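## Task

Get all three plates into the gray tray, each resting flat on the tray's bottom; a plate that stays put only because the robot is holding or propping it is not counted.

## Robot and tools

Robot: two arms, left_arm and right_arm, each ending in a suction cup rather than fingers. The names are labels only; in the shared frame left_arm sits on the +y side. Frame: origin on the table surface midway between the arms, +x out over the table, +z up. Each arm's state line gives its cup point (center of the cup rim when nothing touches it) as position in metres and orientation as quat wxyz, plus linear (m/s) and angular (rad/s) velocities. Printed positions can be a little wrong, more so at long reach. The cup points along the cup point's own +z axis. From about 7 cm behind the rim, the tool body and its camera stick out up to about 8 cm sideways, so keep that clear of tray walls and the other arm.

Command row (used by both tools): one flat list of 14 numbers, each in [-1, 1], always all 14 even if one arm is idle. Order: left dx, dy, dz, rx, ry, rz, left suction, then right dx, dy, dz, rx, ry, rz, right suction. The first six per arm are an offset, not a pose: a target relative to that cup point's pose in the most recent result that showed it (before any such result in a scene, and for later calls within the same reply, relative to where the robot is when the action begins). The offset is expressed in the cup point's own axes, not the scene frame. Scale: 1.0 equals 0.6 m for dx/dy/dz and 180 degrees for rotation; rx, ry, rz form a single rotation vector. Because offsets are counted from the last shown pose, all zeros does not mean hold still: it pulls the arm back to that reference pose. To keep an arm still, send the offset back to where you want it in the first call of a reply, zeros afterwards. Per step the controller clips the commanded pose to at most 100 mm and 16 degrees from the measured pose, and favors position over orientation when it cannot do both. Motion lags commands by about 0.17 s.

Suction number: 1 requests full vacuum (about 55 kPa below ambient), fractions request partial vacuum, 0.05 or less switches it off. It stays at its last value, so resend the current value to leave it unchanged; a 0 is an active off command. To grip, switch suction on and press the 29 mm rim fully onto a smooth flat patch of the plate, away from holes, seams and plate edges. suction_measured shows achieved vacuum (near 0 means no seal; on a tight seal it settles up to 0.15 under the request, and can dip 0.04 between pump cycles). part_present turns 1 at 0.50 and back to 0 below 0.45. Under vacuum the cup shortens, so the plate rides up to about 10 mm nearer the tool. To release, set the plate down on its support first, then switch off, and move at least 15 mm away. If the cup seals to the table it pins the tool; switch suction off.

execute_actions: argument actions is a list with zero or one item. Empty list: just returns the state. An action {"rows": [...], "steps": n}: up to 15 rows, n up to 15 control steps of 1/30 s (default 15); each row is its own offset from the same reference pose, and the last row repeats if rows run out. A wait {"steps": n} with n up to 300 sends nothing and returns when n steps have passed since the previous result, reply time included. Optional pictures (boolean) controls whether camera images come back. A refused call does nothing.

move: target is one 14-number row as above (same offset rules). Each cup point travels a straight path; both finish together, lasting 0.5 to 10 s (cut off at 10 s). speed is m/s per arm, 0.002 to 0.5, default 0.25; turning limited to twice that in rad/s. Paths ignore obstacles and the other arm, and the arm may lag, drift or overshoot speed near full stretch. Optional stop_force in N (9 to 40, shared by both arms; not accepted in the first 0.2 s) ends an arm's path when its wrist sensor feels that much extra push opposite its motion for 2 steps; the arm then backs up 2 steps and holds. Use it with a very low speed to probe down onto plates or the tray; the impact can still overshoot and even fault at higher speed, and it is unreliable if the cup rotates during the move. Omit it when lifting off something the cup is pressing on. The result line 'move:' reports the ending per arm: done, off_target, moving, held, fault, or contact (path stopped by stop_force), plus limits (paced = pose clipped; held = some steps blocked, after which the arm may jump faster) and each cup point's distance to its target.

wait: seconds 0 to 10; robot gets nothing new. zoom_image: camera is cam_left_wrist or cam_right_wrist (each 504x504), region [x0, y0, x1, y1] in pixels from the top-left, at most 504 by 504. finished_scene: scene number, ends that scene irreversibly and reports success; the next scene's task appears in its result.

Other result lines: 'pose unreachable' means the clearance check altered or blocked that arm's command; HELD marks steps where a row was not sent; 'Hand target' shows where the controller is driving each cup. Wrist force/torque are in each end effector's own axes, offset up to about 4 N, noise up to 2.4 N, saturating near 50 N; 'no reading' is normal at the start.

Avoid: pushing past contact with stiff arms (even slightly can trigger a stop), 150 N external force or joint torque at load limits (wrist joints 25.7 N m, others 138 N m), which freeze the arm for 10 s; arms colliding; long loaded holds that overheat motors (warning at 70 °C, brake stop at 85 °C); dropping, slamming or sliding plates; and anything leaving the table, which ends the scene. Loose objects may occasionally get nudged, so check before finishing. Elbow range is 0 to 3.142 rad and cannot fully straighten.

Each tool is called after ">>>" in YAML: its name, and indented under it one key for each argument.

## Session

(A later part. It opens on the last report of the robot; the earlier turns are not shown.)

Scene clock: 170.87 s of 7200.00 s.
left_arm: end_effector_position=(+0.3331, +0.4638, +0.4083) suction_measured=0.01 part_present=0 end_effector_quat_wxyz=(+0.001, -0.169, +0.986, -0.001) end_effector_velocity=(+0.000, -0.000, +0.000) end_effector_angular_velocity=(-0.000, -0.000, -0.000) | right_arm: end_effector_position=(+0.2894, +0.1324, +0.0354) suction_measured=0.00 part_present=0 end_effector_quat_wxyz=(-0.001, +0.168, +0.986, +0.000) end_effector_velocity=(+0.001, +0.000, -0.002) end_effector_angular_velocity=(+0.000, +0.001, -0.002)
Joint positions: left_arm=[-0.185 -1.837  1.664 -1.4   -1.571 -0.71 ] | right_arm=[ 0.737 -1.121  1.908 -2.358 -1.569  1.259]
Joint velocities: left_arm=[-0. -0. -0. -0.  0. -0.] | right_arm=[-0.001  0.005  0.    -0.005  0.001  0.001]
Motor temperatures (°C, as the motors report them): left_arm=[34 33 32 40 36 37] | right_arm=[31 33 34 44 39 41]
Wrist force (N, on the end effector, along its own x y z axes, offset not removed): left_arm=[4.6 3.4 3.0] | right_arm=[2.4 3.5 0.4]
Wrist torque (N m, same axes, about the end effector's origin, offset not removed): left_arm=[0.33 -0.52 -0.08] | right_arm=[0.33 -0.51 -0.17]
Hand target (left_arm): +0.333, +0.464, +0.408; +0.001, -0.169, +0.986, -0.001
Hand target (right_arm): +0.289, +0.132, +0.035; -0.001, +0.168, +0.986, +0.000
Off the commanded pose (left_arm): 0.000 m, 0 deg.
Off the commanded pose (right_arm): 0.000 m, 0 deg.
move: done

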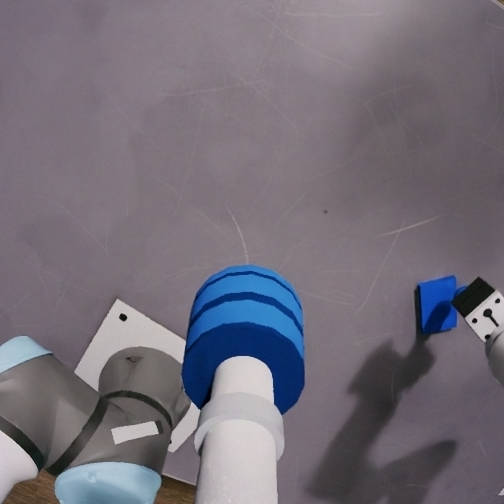

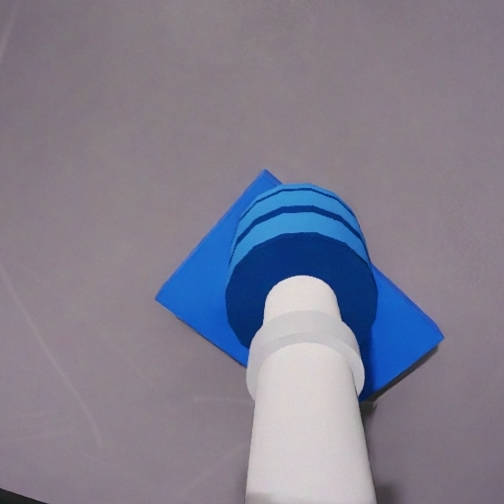

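>>> move:
  target: [0,0,0,0,0,0,0,0.06,0,0.015,0,0,0,0]
  speed: 0.1

>>> move:
  target: [0,0,0,0,0,0,0,0,0,0.04,0,0,0,1]
  speed: 0.006
  stop_force: 10

>>> move:
  target: [0,0,0,0,0,0,0,0,0,-0.2,0,0,0,1]
  speed: 0.15

>>> move:
  target: [0,0,0,0,0,0,0,-0.365,-0.675,0,0,0,-0.41,1]

>>> move:
  target: [0,0,0,0,0,0,0,0,0,0.09,0,0,0,1]
  speed: 0.02
  stop_force: 10

Scene clock: 178.60 s of 7200.00 s.
left_arm: end_effector_position=(+0.3331, +0.4638, +0.4083) suction_measured=0.01 part_present=0 end_effector_quat_wxyz=(+0.001, -0.169, +0.986, -0.001) end_effector_velocity=(-0.000, +0.000, -0.000) end_effector_angular_velocity=(-0.000, +0.000, +0.000) | right_arm: end_effector_position=(+0.2555, +0.1443, +0.0265) suction_measured=0.00 part_present=0 end_effector_quat_wxyz=(-0.001, +0.168, +0.986, +0.000) end_effector_velocity=(-0.002, +0.001, -0.000) end_effector_angular_velocity=(+0.000, -0.000, +0.000)
Joint positions: left_arm=[-0.185 -1.837  1.664 -1.4   -1.571 -0.71 ] | right_arm=[ 0.798 -1.108  1.919 -2.382 -1.569  1.32 ]
Joint velocities: left_arm=[ 0. -0.  0.  0. -0.  0.] | right_arm=[ 0.004  0.001 -0.    -0.001  0.     0.004]
Motor temperatures (°C, as the motors report them): left_arm=[34 33 32 40 36 37] | right_arm=[31 33 34 44 39 41]
Wrist force (N, on the end effector, along its own x y z axes, offset not removed): left_arm=[-0.7 -2.0 2.9] | right_arm=[1.2 1.8 -0.8]
Wrist torque (N m, same axes, about the end effector's origin, offset not removed): left_arm=[-0.70 0.02 0.02] | right_arm=[0.11 -0.23 -0.30]
Hand target (left_arm): +0.333, +0.464, +0.408; +0.001, -0.169, +0.986, -0.001
Hand target (right_arm): +0.255, +0.144, +0.026; -0.001, +0.168, +0.986, +0.000
Off the commanded pose (left_arm): 0.000 m, 0 deg.
Off the commanded pose (right_arm): 0.000 m, 0 deg.
After step 90, 3.87 s passed at rest.
move: done

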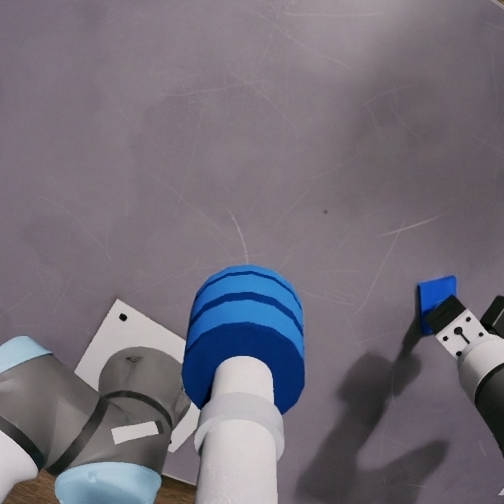

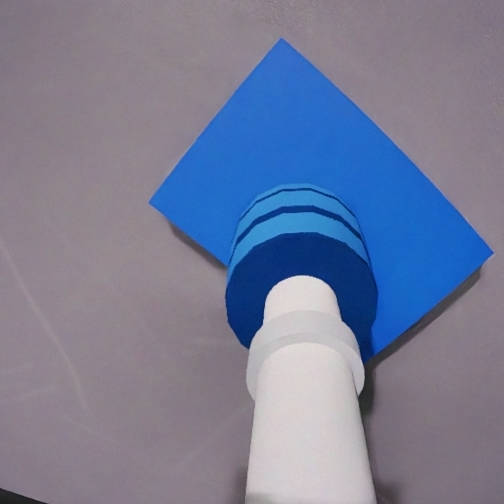

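Scene clock: 182.83 s of 7200.00 s.
left_arm: end_effector_position=(+0.3331, +0.4638, +0.4083) suction_measured=0.01 part_present=0 end_effector_quat_wxyz=(+0.001, -0.169, +0.986, -0.001) end_effector_velocity=(+0.000, -0.000, +0.000) end_effector_angular_velocity=(+0.000, -0.000, -0.000) | right_arm: end_effector_position=(+0.2555, +0.1443, +0.0025) suction_measured=0.99 part_present=1 end_effector_quat_wxyz=(-0.001, +0.168, +0.986, +0.000) end_effector_velocity=(+0.001, +0.000, -0.001) end_effector_angular_velocity=(+0.001, -0.001, -0.002)
Joint positions: left_arm=[-0.185 -1.837  1.664 -1.4   -1.571 -0.71 ] | right_arm=[ 0.798 -1.064  1.932 -2.439 -1.569  1.32 ]
Joint velocities: left_arm=[-0. -0. -0.  0.  0. -0.] | right_arm=[-0.001  0.001  0.    -0.003 -0.     0.001]
Motor temperatures (°C, as the motors report them): left_arm=[34 33 32 40 36 37] | right_arm=[31 33 34 44 39 41]
Wrist force (N, on the end effector, along its own x y z axes, offset not removed): left_arm=[4.0 0.2 2.0] | right_arm=[2.5 1.5 -0.1]
Wrist torque (N m, same axes, about the end effector's origin, offset not removed): left_arm=[-0.18 -0.69 -0.10] | right_arm=[0.02 -0.38 -0.15]
Hand target (left_arm): +0.333, +0.464, +0.408; +0.001, -0.169, +0.986, -0.001
Hand target (right_arm): +0.256, +0.144, +0.002; -0.001, +0.168, +0.986, +0.000
Off the commanded pose (left_arm): 0.000 m, 0 deg.
Off the commanded pose (right_arm): 0.000 m, 0 deg.
move: done

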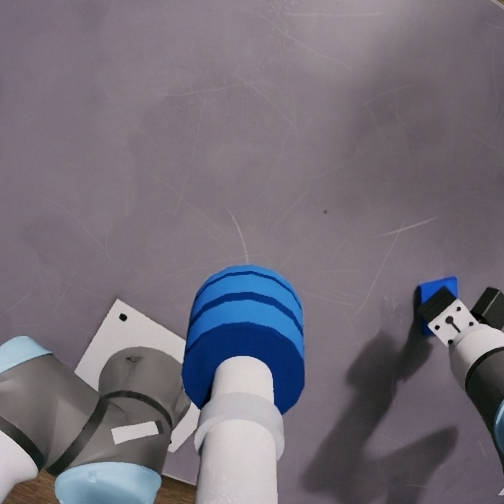

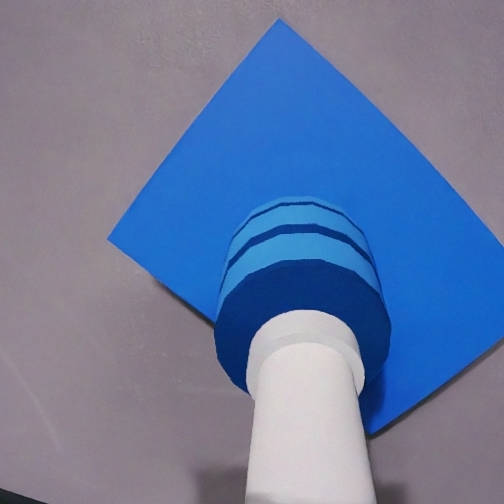

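Scene clock: 184.13 s of 7200.00 s.
left_arm: end_effector_position=(+0.3331, +0.4638, +0.4083) suction_measured=0.01 part_present=0 end_effector_quat_wxyz=(+0.001, -0.169, +0.986, -0.001) end_effector_velocity=(-0.000, -0.001, -0.000) end_effector_angular_velocity=(-0.000, +0.000, -0.002) | right_arm: end_effector_position=(+0.2555, +0.1444, +0.1225) suction_measured=1.00 part_present=1 end_effector_quat_wxyz=(-0.001, +0.168, +0.986, +0.000) end_effector_velocity=(+0.001, -0.000, +0.001) end_effector_angular_velocity=(-0.001, +0.001, -0.001)
Joint positions: left_arm=[-0.185 -1.837  1.664 -1.4   -1.571 -0.71 ] | right_arm=[ 0.798 -1.259  1.832 -2.144 -1.569  1.32 ]
Joint velocities: left_arm=[-0.003  0.     0.    -0.    -0.    -0.   ] | right_arm=[-0.001 -0.001 -0.002  0.005 -0.    -0.001]
Motor temperatures (°C, as the motors report them): left_arm=[34 33 32 40 36 37] | right_arm=[31 33 34 44 39 41]
Wrist force (N, on the end effector, along its own x y z axes, offset not removed): left_arm=[0.1 0.2 -0.2] | right_arm=[3.6 0.4 -0.4]
Wrist torque (N m, same axes, about the end effector's origin, offset not removed): left_arm=[-0.22 0.07 -0.08] | right_arm=[-0.11 -0.75 -0.24]
Hand target (left_arm): +0.333, +0.464, +0.408; +0.001, -0.169, +0.986, -0.001
Hand target (right_arm): +0.256, +0.144, +0.123; -0.001, +0.168, +0.986, +0.000
Off the commanded pose (left_arm): 0.000 m, 0 deg.
Off the commanded pose (right_arm): 0.000 m, 0 deg.
move: done

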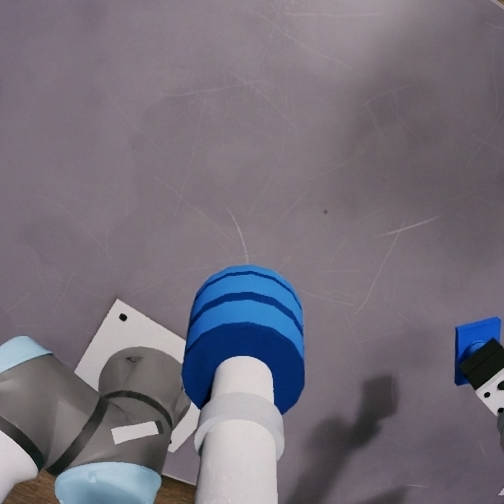

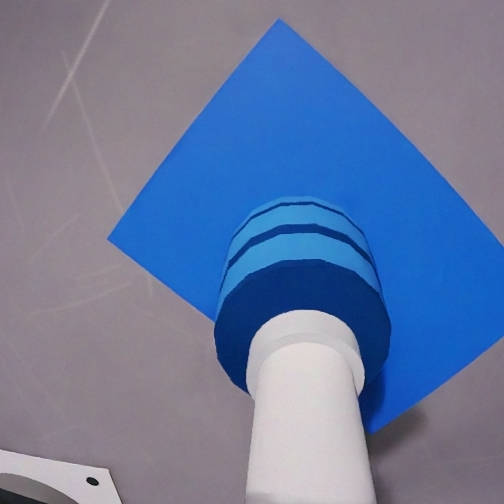

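Scene clock: 187.30 s of 7200.00 s.
left_arm: end_effector_position=(+0.3331, +0.4638, +0.4083) suction_measured=0.01 part_present=0 end_effector_quat_wxyz=(+0.001, -0.169, +0.986, -0.001) end_effector_velocity=(+0.000, +0.001, +0.000) end_effector_angular_velocity=(+0.000, -0.000, +0.003) | right_arm: end_effector_position=(+0.3285, -0.3106, +0.1230) suction_measured=1.00 part_present=1 end_effector_quat_wxyz=(+0.000, -0.457, +0.889, +0.000) end_effector_velocity=(+0.001, -0.002, +0.000) end_effector_angular_velocity=(+0.005, -0.000, +0.004)
Joint positions: left_arm=[-0.185 -1.837  1.664 -1.4   -1.571 -0.71 ] | right_arm=[-0.37  -2.041  2.536 -2.066 -1.57  -1.135]
Joint velocities: left_arm=[ 0.003  0.    -0.     0.     0.    -0.   ] | right_arm=[-0.011 -0.002  0.     0.003  0.005 -0.016]
Motor temperatures (°C, as the motors report them): left_arm=[34 33 32 40 36 37] | right_arm=[31 33 34 44 39 41]
Wrist force (N, on the end effector, along its own x y z axes, offset not removed): left_arm=[0.2 0.3 5.1] | right_arm=[0.4 1.1 -0.6]
Wrist torque (N m, same axes, about the end effector's origin, offset not removed): left_arm=[-0.05 0.03 0.16] | right_arm=[0.06 -0.29 -0.16]
Hand target (left_arm): +0.333, +0.464, +0.408; +0.001, -0.169, +0.986, -0.001
Hand target (right_arm): +0.329, -0.311, +0.123; +0.000, -0.457, +0.889, +0.001
Off the commanded pose (left_arm): 0.000 m, 0 deg.
Off the commanded pose (right_arm): 0.001 m, 0 deg.
move: done

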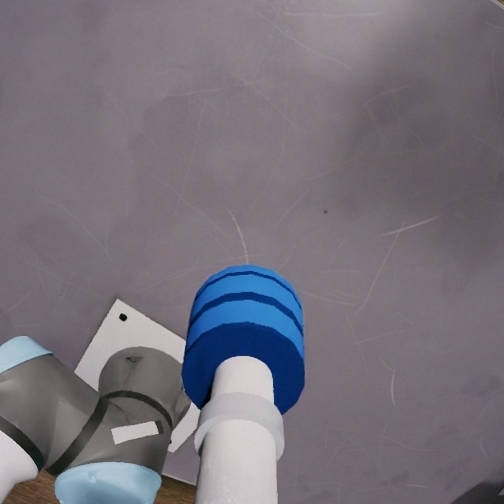

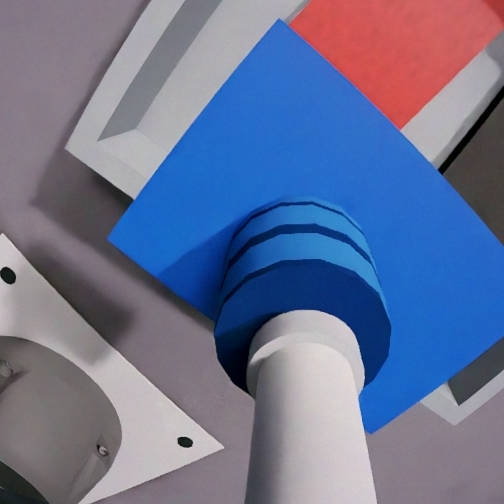

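Scene clock: 190.30 s of 7200.00 s.
left_arm: end_effector_position=(+0.3331, +0.4638, +0.4083) suction_measured=0.01 part_present=0 end_effector_quat_wxyz=(+0.001, -0.169, +0.986, -0.001) end_effector_velocity=(-0.000, -0.001, -0.000) end_effector_angular_velocity=(-0.000, +0.000, -0.002) | right_arm: end_effector_position=(+0.3285, -0.3107, +0.0691) suction_measured=1.00 part_present=1 end_effector_quat_wxyz=(+0.000, -0.457, +0.889, +0.000) end_effector_velocity=(+0.000, -0.000, -0.002) end_effector_angular_velocity=(+0.000, +0.000, -0.001)
Joint positions: left_arm=[-0.185 -1.837  1.664 -1.4   -1.571 -0.71 ] | right_arm=[-0.37  -1.902  2.638 -2.307 -1.57  -1.135]
Joint velocities: left_arm=[-0.002 -0.     0.    -0.    -0.    -0.   ] | right_arm=[-0.     0.007  0.003 -0.01   0.     0.001]
Motor temperatures (°C, as the motors report them): left_arm=[34 33 32 40 36 37] | right_arm=[31 33 34 44 39 41]
Wrist force (N, on the end effector, along its own x y z axes, offset not removed): left_arm=[-1.3 -2.5 2.0] | right_arm=[2.6 0.7 0.5]
Wrist torque (N m, same axes, about the end effector's origin, offset not removed): left_arm=[-0.36 0.27 0.01] | right_arm=[0.01 -0.37 -0.15]
Hand target (left_arm): +0.333, +0.464, +0.408; +0.001, -0.169, +0.986, -0.001
Hand target (right_arm): +0.328, -0.311, +0.069; +0.000, -0.457, +0.889, +0.000
Off the commanded pose (left_arm): 0.000 m, 0 deg.
Off the commanded pose (right_arm): 0.000 m, 0 deg.
move: done

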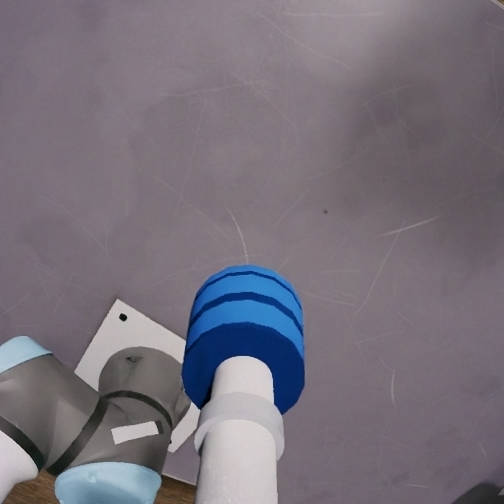

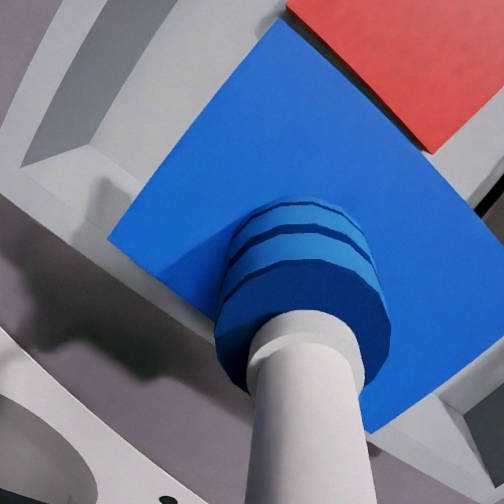

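>>> move:
  target: [0,0,0,0,0,0,0,-0.04,0,0,0,0,0,1]
  speed: 0.03

>>> move:
  target: [0,0,0,0,0,0,0,0,0,0.07,0,0,0,1]
  speed: 0.01
  stop_force: 10

Scene clock: 194.50 s of 7200.00 s.
left_arm: end_effector_position=(+0.3331, +0.4638, +0.4083) suction_measured=0.01 part_present=0 end_effector_quat_wxyz=(+0.001, -0.169, +0.986, -0.001) end_effector_velocity=(-0.000, +0.000, -0.000) end_effector_angular_velocity=(-0.000, +0.000, -0.000) | right_arm: end_effector_position=(+0.3423, -0.2912, +0.0690) suction_measured=1.00 part_present=1 end_effector_quat_wxyz=(+0.000, -0.457, +0.889, +0.001) end_effector_velocity=(+0.001, +0.001, +0.000) end_effector_angular_velocity=(-0.001, -0.000, +0.000)
Joint positions: left_arm=[-0.185 -1.837  1.664 -1.4   -1.571 -0.71 ] | right_arm=[-0.289 -1.827  2.595 -2.339 -1.569 -1.055]
Joint velocities: left_arm=[ 0.  0.  0.  0. -0.  0.] | right_arm=[ 0.006  0.006 -0.003 -0.002 -0.001  0.006]
Motor temperatures (°C, as the motors report them): left_arm=[34 33 32 40 36 37] | right_arm=[31 33 34 44 39 41]
Wrist force (N, on the end effector, along its own x y z axes, offset not removed): left_arm=[0.5 3.0 2.5] | right_arm=[1.1 1.4 -1.2]
Wrist torque (N m, same axes, about the end effector's origin, offset not removed): left_arm=[0.27 -0.02 0.01] | right_arm=[0.05 -0.25 -0.19]
Hand target (left_arm): +0.333, +0.464, +0.408; +0.001, -0.169, +0.986, -0.001
Hand target (right_arm): +0.342, -0.291, +0.069; +0.000, -0.457, +0.889, +0.000
Off the commanded pose (left_arm): 0.000 m, 0 deg.
Off the commanded pose (right_arm): 0.000 m, 0 deg.
After step 90, 0.07 s passed at rest.
move: done

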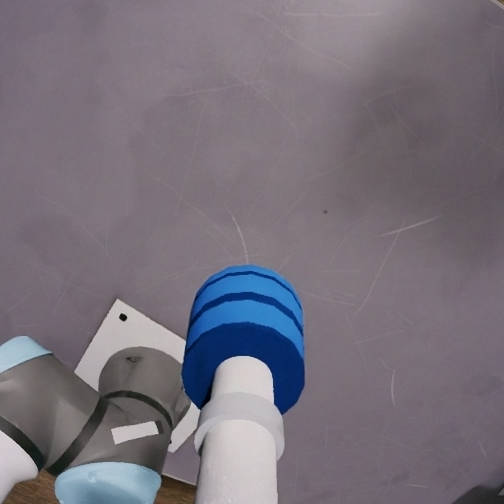

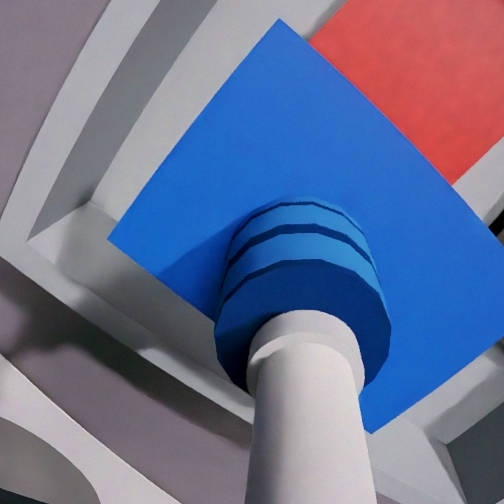

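Scene clock: 198.93 s of 7200.00 s.
left_arm: end_effector_position=(+0.3331, +0.4638, +0.4083) suction_measured=0.01 part_present=0 end_effector_quat_wxyz=(+0.001, -0.169, +0.986, -0.001) end_effector_velocity=(+0.000, +0.000, +0.000) end_effector_angular_velocity=(-0.000, -0.000, +0.000) | right_arm: end_effector_position=(+0.3423, -0.2912, +0.0271) suction_measured=1.00 part_present=1 end_effector_quat_wxyz=(+0.000, -0.457, +0.889, +0.001) end_effector_velocity=(-0.000, +0.000, -0.002) end_effector_angular_velocity=(+0.000, +0.000, +0.001)
Joint positions: left_arm=[-0.185 -1.837  1.664 -1.4   -1.571 -0.71 ] | right_arm=[-0.289 -1.674  2.655 -2.552 -1.569 -1.055]
Joint velocities: left_arm=[ 0. -0. -0.  0.  0. -0.] | right_arm=[-0.     0.007  0.003 -0.01   0.    -0.001]
Motor temperatures (°C, as the motors report them): left_arm=[34 33 32 40 36 37] | right_arm=[31 33 34 44 39 41]
Wrist force (N, on the end effector, along its own x y z axes, offset not removed): left_arm=[-3.6 0.5 1.3] | right_arm=[3.8 0.0 -1.6]
Wrist torque (N m, same axes, about the end effector's origin, offset not removed): left_arm=[-0.12 0.56 0.04] | right_arm=[-0.09 -0.69 -0.09]
Hand target (left_arm): +0.333, +0.464, +0.408; +0.001, -0.169, +0.986, -0.001
Hand target (right_arm): +0.342, -0.291, +0.027; +0.000, -0.457, +0.889, +0.001
Off the commanded pose (left_arm): 0.000 m, 0 deg.
Off the commanded pose (right_arm): 0.000 m, 0 deg.
move: done

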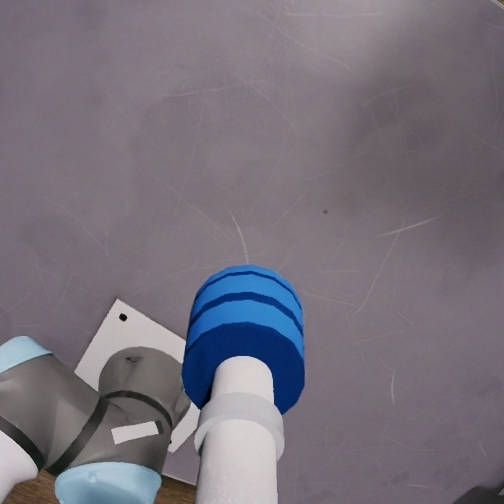

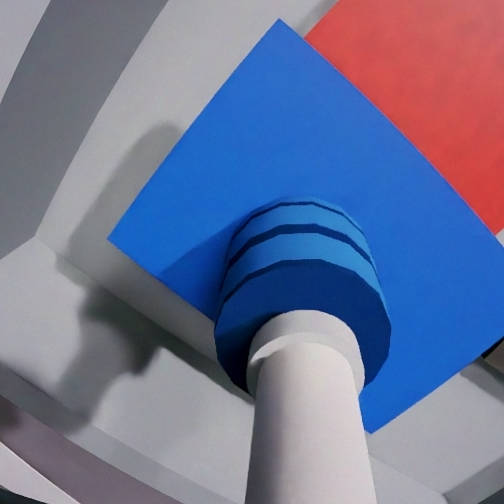

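Shifting slightly toward the wall to clear the red plate, then lowering.

>>> move:
  target: [0,0,0,0,0,0,0,0.009,0.01,0,0,0,0,1]
  speed: 0.01

>>> move:
  target: [0,0,0,0,0,0,0,0,0,0.05,0,0,0,1]
  speed: 0.005
  stop_force: 10

Scene clock: 202.97 s of 7200.00 s.
left_arm: end_effector_position=(+0.3331, +0.4638, +0.4083) suction_measured=0.01 part_present=0 end_effector_quat_wxyz=(+0.001, -0.169, +0.986, -0.001) end_effector_velocity=(-0.000, +0.000, -0.000) end_effector_angular_velocity=(+0.000, +0.000, +0.001) | right_arm: end_effector_position=(+0.3345, -0.2921, +0.0271) suction_measured=1.00 part_present=1 end_effector_quat_wxyz=(+0.000, -0.457, +0.889, +0.001) end_effector_velocity=(-0.002, -0.000, -0.000) end_effector_angular_velocity=(-0.000, +0.001, -0.001)
Joint positions: left_arm=[-0.185 -1.837  1.664 -1.4   -1.571 -0.71 ] | right_arm=[-0.296 -1.698  2.674 -2.547 -1.569 -1.061]
Joint velocities: left_arm=[ 0.001 -0.     0.     0.     0.    -0.   ] | right_arm=[-0.002 -0.005  0.004  0.002 -0.    -0.001]
Motor temperatures (°C, as the motors report them): left_arm=[34 33 32 40 36 37] | right_arm=[31 33 34 44 39 41]
Wrist force (N, on the end effector, along its own x y z axes, offset not removed): left_arm=[-0.2 -3.8 1.6] | right_arm=[2.7 2.9 1.5]
Wrist torque (N m, same axes, about the end effector's origin, offset not removed): left_arm=[-0.74 0.06 0.16] | right_arm=[0.33 -0.61 -0.23]
Hand target (left_arm): +0.333, +0.464, +0.408; +0.001, -0.169, +0.986, -0.001
Hand target (right_arm): +0.334, -0.292, +0.027; +0.000, -0.457, +0.889, +0.001
Off the commanded pose (left_arm): 0.000 m, 0 deg.
Off the commanded pose (right_arm): 0.000 m, 0 deg.
move: done

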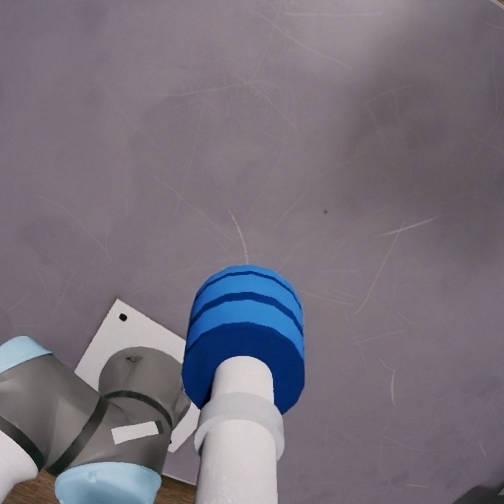

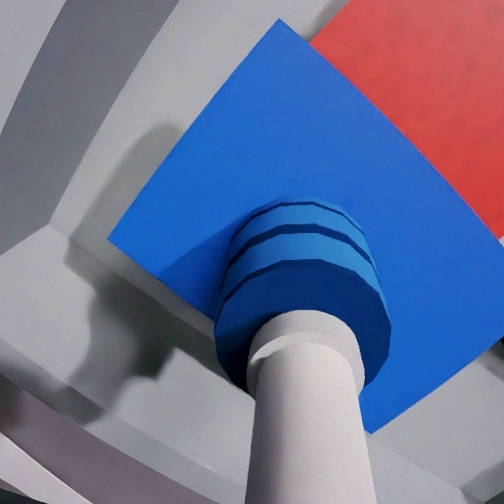

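Scene clock: 208.43 s of 7200.00 s.
left_arm: end_effector_position=(+0.3331, +0.4638, +0.4083) suction_measured=0.01 part_present=0 end_effector_quat_wxyz=(+0.001, -0.169, +0.986, -0.001) end_effector_velocity=(+0.000, +0.000, +0.000) end_effector_angular_velocity=(+0.001, -0.000, +0.000) | right_arm: end_effector_position=(+0.3344, -0.2921, +0.0016) suction_measured=1.00 part_present=1 end_effector_quat_wxyz=(+0.000, -0.457, +0.889, +0.001) end_effector_velocity=(-0.000, -0.000, +0.001) end_effector_angular_velocity=(+0.000, +0.003, -0.001)
Joint positions: left_arm=[-0.185 -1.837  1.664 -1.4   -1.571 -0.71 ] | right_arm=[-0.296 -1.58   2.704 -2.695 -1.569 -1.061]
Joint velocities: left_arm=[-0.    -0.    -0.    -0.     0.001 -0.   ] | right_arm=[-0.001 -0.007 -0.002  0.012 -0.    -0.001]
Motor temperatures (°C, as the motors report them): left_arm=[34 33 32 40 36 37] | right_arm=[31 33 34 44 39 41]
Wrist force (N, on the end effector, along its own x y z axes, offset not removed): left_arm=[1.0 -1.2 0.7] | right_arm=[1.1 -3.1 -22.2]
Wrist torque (N m, same axes, about the end effector's origin, offset not removed): left_arm=[-0.12 0.12 0.09] | right_arm=[-0.16 -0.68 -0.11]
Hand target (left_arm): +0.333, +0.464, +0.408; +0.001, -0.169, +0.986, -0.001
Hand target (right_arm): +0.334, -0.292, +0.002; +0.000, -0.457, +0.889, +0.001
Off the commanded pose (left_arm): 0.000 m, 0 deg.
Off the commanded pose (right_arm): 0.005 m, 0 deg.
move: contact (right_arm)

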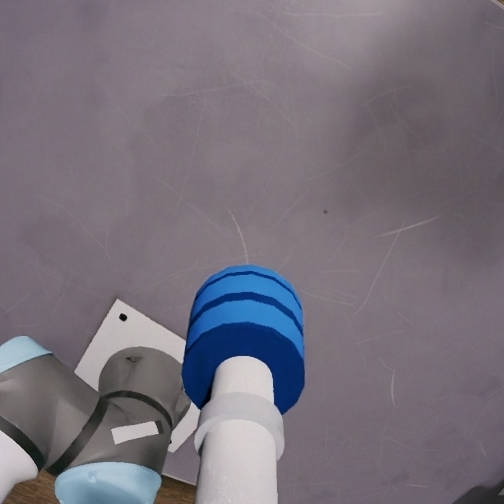

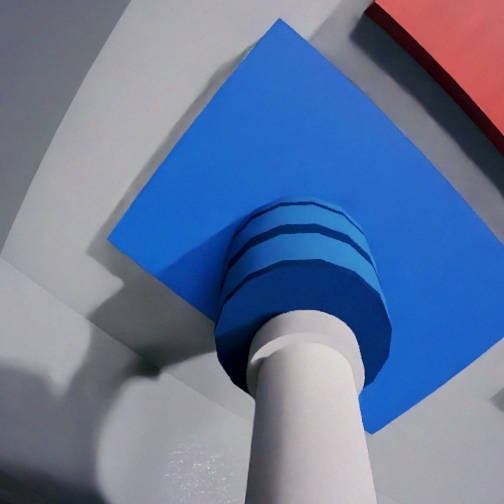

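>>> move:
  target: [0,0,0,0,0,0,0,0,0,-0.005,0,0,0,0]
  speed: 0.004

>>> move:
  target: [0,0,0,0,0,0,0,0,0,-0.2,0,0,0,0]

>>> finished_scene:
  scene: 1

Scene clock: 215.40 s of 7200.00 s.
left_arm: end_effector_position=(+0.3331, +0.4638, +0.4083) suction_measured=0.01 part_present=0 end_effector_quat_wxyz=(+0.001, -0.169, +0.986, -0.001) end_effector_velocity=(-0.000, -0.000, -0.000) end_effector_angular_velocity=(-0.000, +0.000, -0.001) | right_arm: end_effector_position=(+0.3344, -0.2921, +0.0046) suction_measured=0.00 part_present=0 end_effector_quat_wxyz=(+0.000, -0.457, +0.889, +0.001) end_effector_velocity=(-0.000, +0.000, +0.001) end_effector_angular_velocity=(+0.000, -0.000, +0.001)
Joint positions: left_arm=[-0.185 -1.837  1.664 -1.4   -1.571 -0.71 ] | right_arm=[-0.296 -1.594  2.701 -2.677 -1.569 -1.061]
Joint velocities: left_arm=[-0.001 -0.     0.     0.    -0.001 -0.   ] | right_arm=[ 0.001 -0.004 -0.001  0.004  0.    -0.   ]
Motor temperatures (°C, as the motors report them): left_arm=[34 33 32 40 36 37] | right_arm=[31 33 34 44 39 41]
Wrist force (N, on the end effector, along its own x y z axes, offset not removed): left_arm=[-2.9 0.5 1.6] | right_arm=[2.2 -0.9 -5.6]
Wrist torque (N m, same axes, about the end effector's origin, offset not removed): left_arm=[-0.20 0.54 0.18] | right_arm=[-0.21 -0.49 -0.15]
Hand target (left_arm): +0.333, +0.464, +0.408; +0.001, -0.169, +0.986, -0.001
Hand target (right_arm): +0.334, -0.292, +0.005; +0.000, -0.457, +0.889, +0.001
Off the commanded pose (left_arm): 0.000 m, 0 deg.
Off the commanded pose (right_arm): 0.000 m, 0 deg.
After step 90, 3.03 s passed at rest.
move: done

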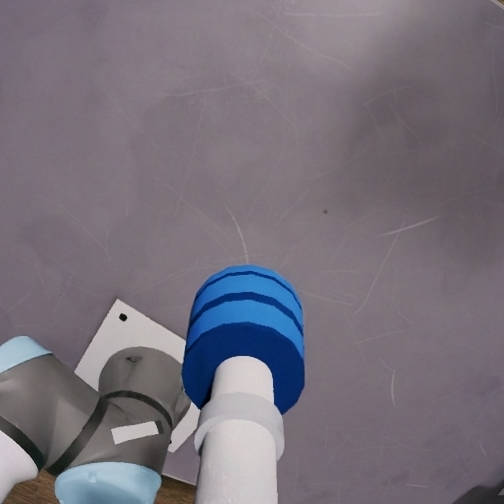

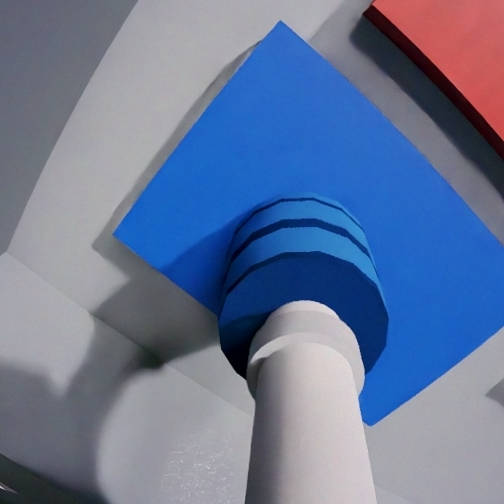

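Scene clock: 216.53 s of 7200.00 s.
left_arm: end_effector_position=(+0.3331, +0.4638, +0.4083) suction_measured=0.01 part_present=0 end_effector_quat_wxyz=(+0.001, -0.169, +0.986, -0.001) end_effector_velocity=(+0.000, +0.001, -0.000) end_effector_angular_velocity=(-0.000, +0.000, +0.001) | right_arm: end_effector_position=(+0.3345, -0.2920, +0.1246) suction_measured=0.00 part_present=0 end_effector_quat_wxyz=(+0.000, -0.457, +0.889, +0.000) end_effector_velocity=(-0.001, -0.000, +0.002) end_effector_angular_velocity=(+0.001, +0.003, +0.000)
Joint positions: left_arm=[-0.185 -1.837  1.664 -1.4   -1.571 -0.71 ] | right_arm=[-0.295 -1.998  2.511 -2.085 -1.57  -1.061]
Joint velocities: left_arm=[ 0.001  0.     0.    -0.    -0.    -0.   ] | right_arm=[-0.002 -0.004 -0.004  0.011  0.001 -0.003]
Motor temperatures (°C, as the motors report them): left_arm=[34 33 32 40 36 37] | right_arm=[31 33 34 44 39 41]
Wrist force (N, on the end effector, along its own x y z axes, offset not removed): left_arm=[1.1 4.2 2.1] | right_arm=[2.5 2.4 -0.9]
Wrist torque (N m, same axes, about the end effector's origin, offset not removed): left_arm=[0.45 -0.03 0.12] | right_arm=[0.18 -0.43 -0.14]
Hand target (left_arm): +0.333, +0.464, +0.408; +0.001, -0.169, +0.986, -0.001
Hand target (right_arm): +0.334, -0.292, +0.125; +0.000, -0.457, +0.889, +0.001
Off the commanded pose (left_arm): 0.000 m, 0 deg.
Off the commanded pose (right_arm): 0.000 m, 0 deg.
move: done

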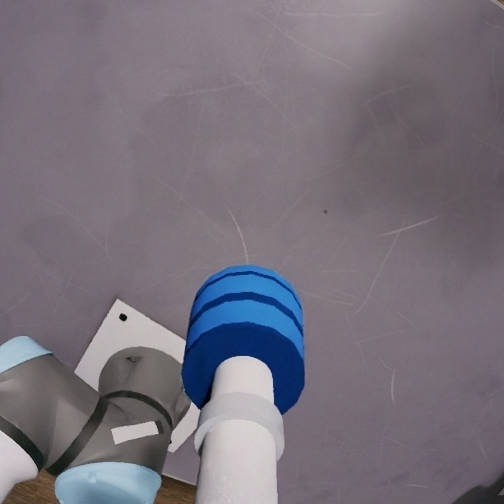

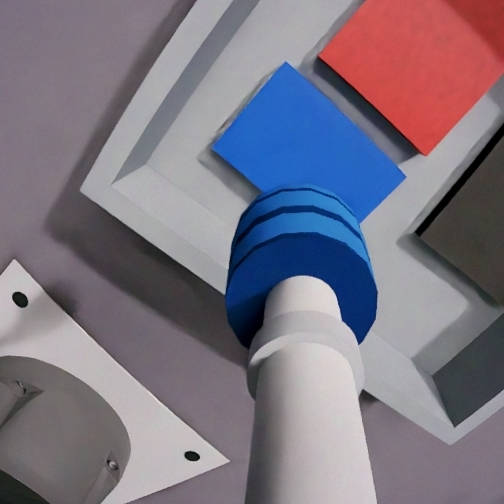

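The scene is finished: the task was done.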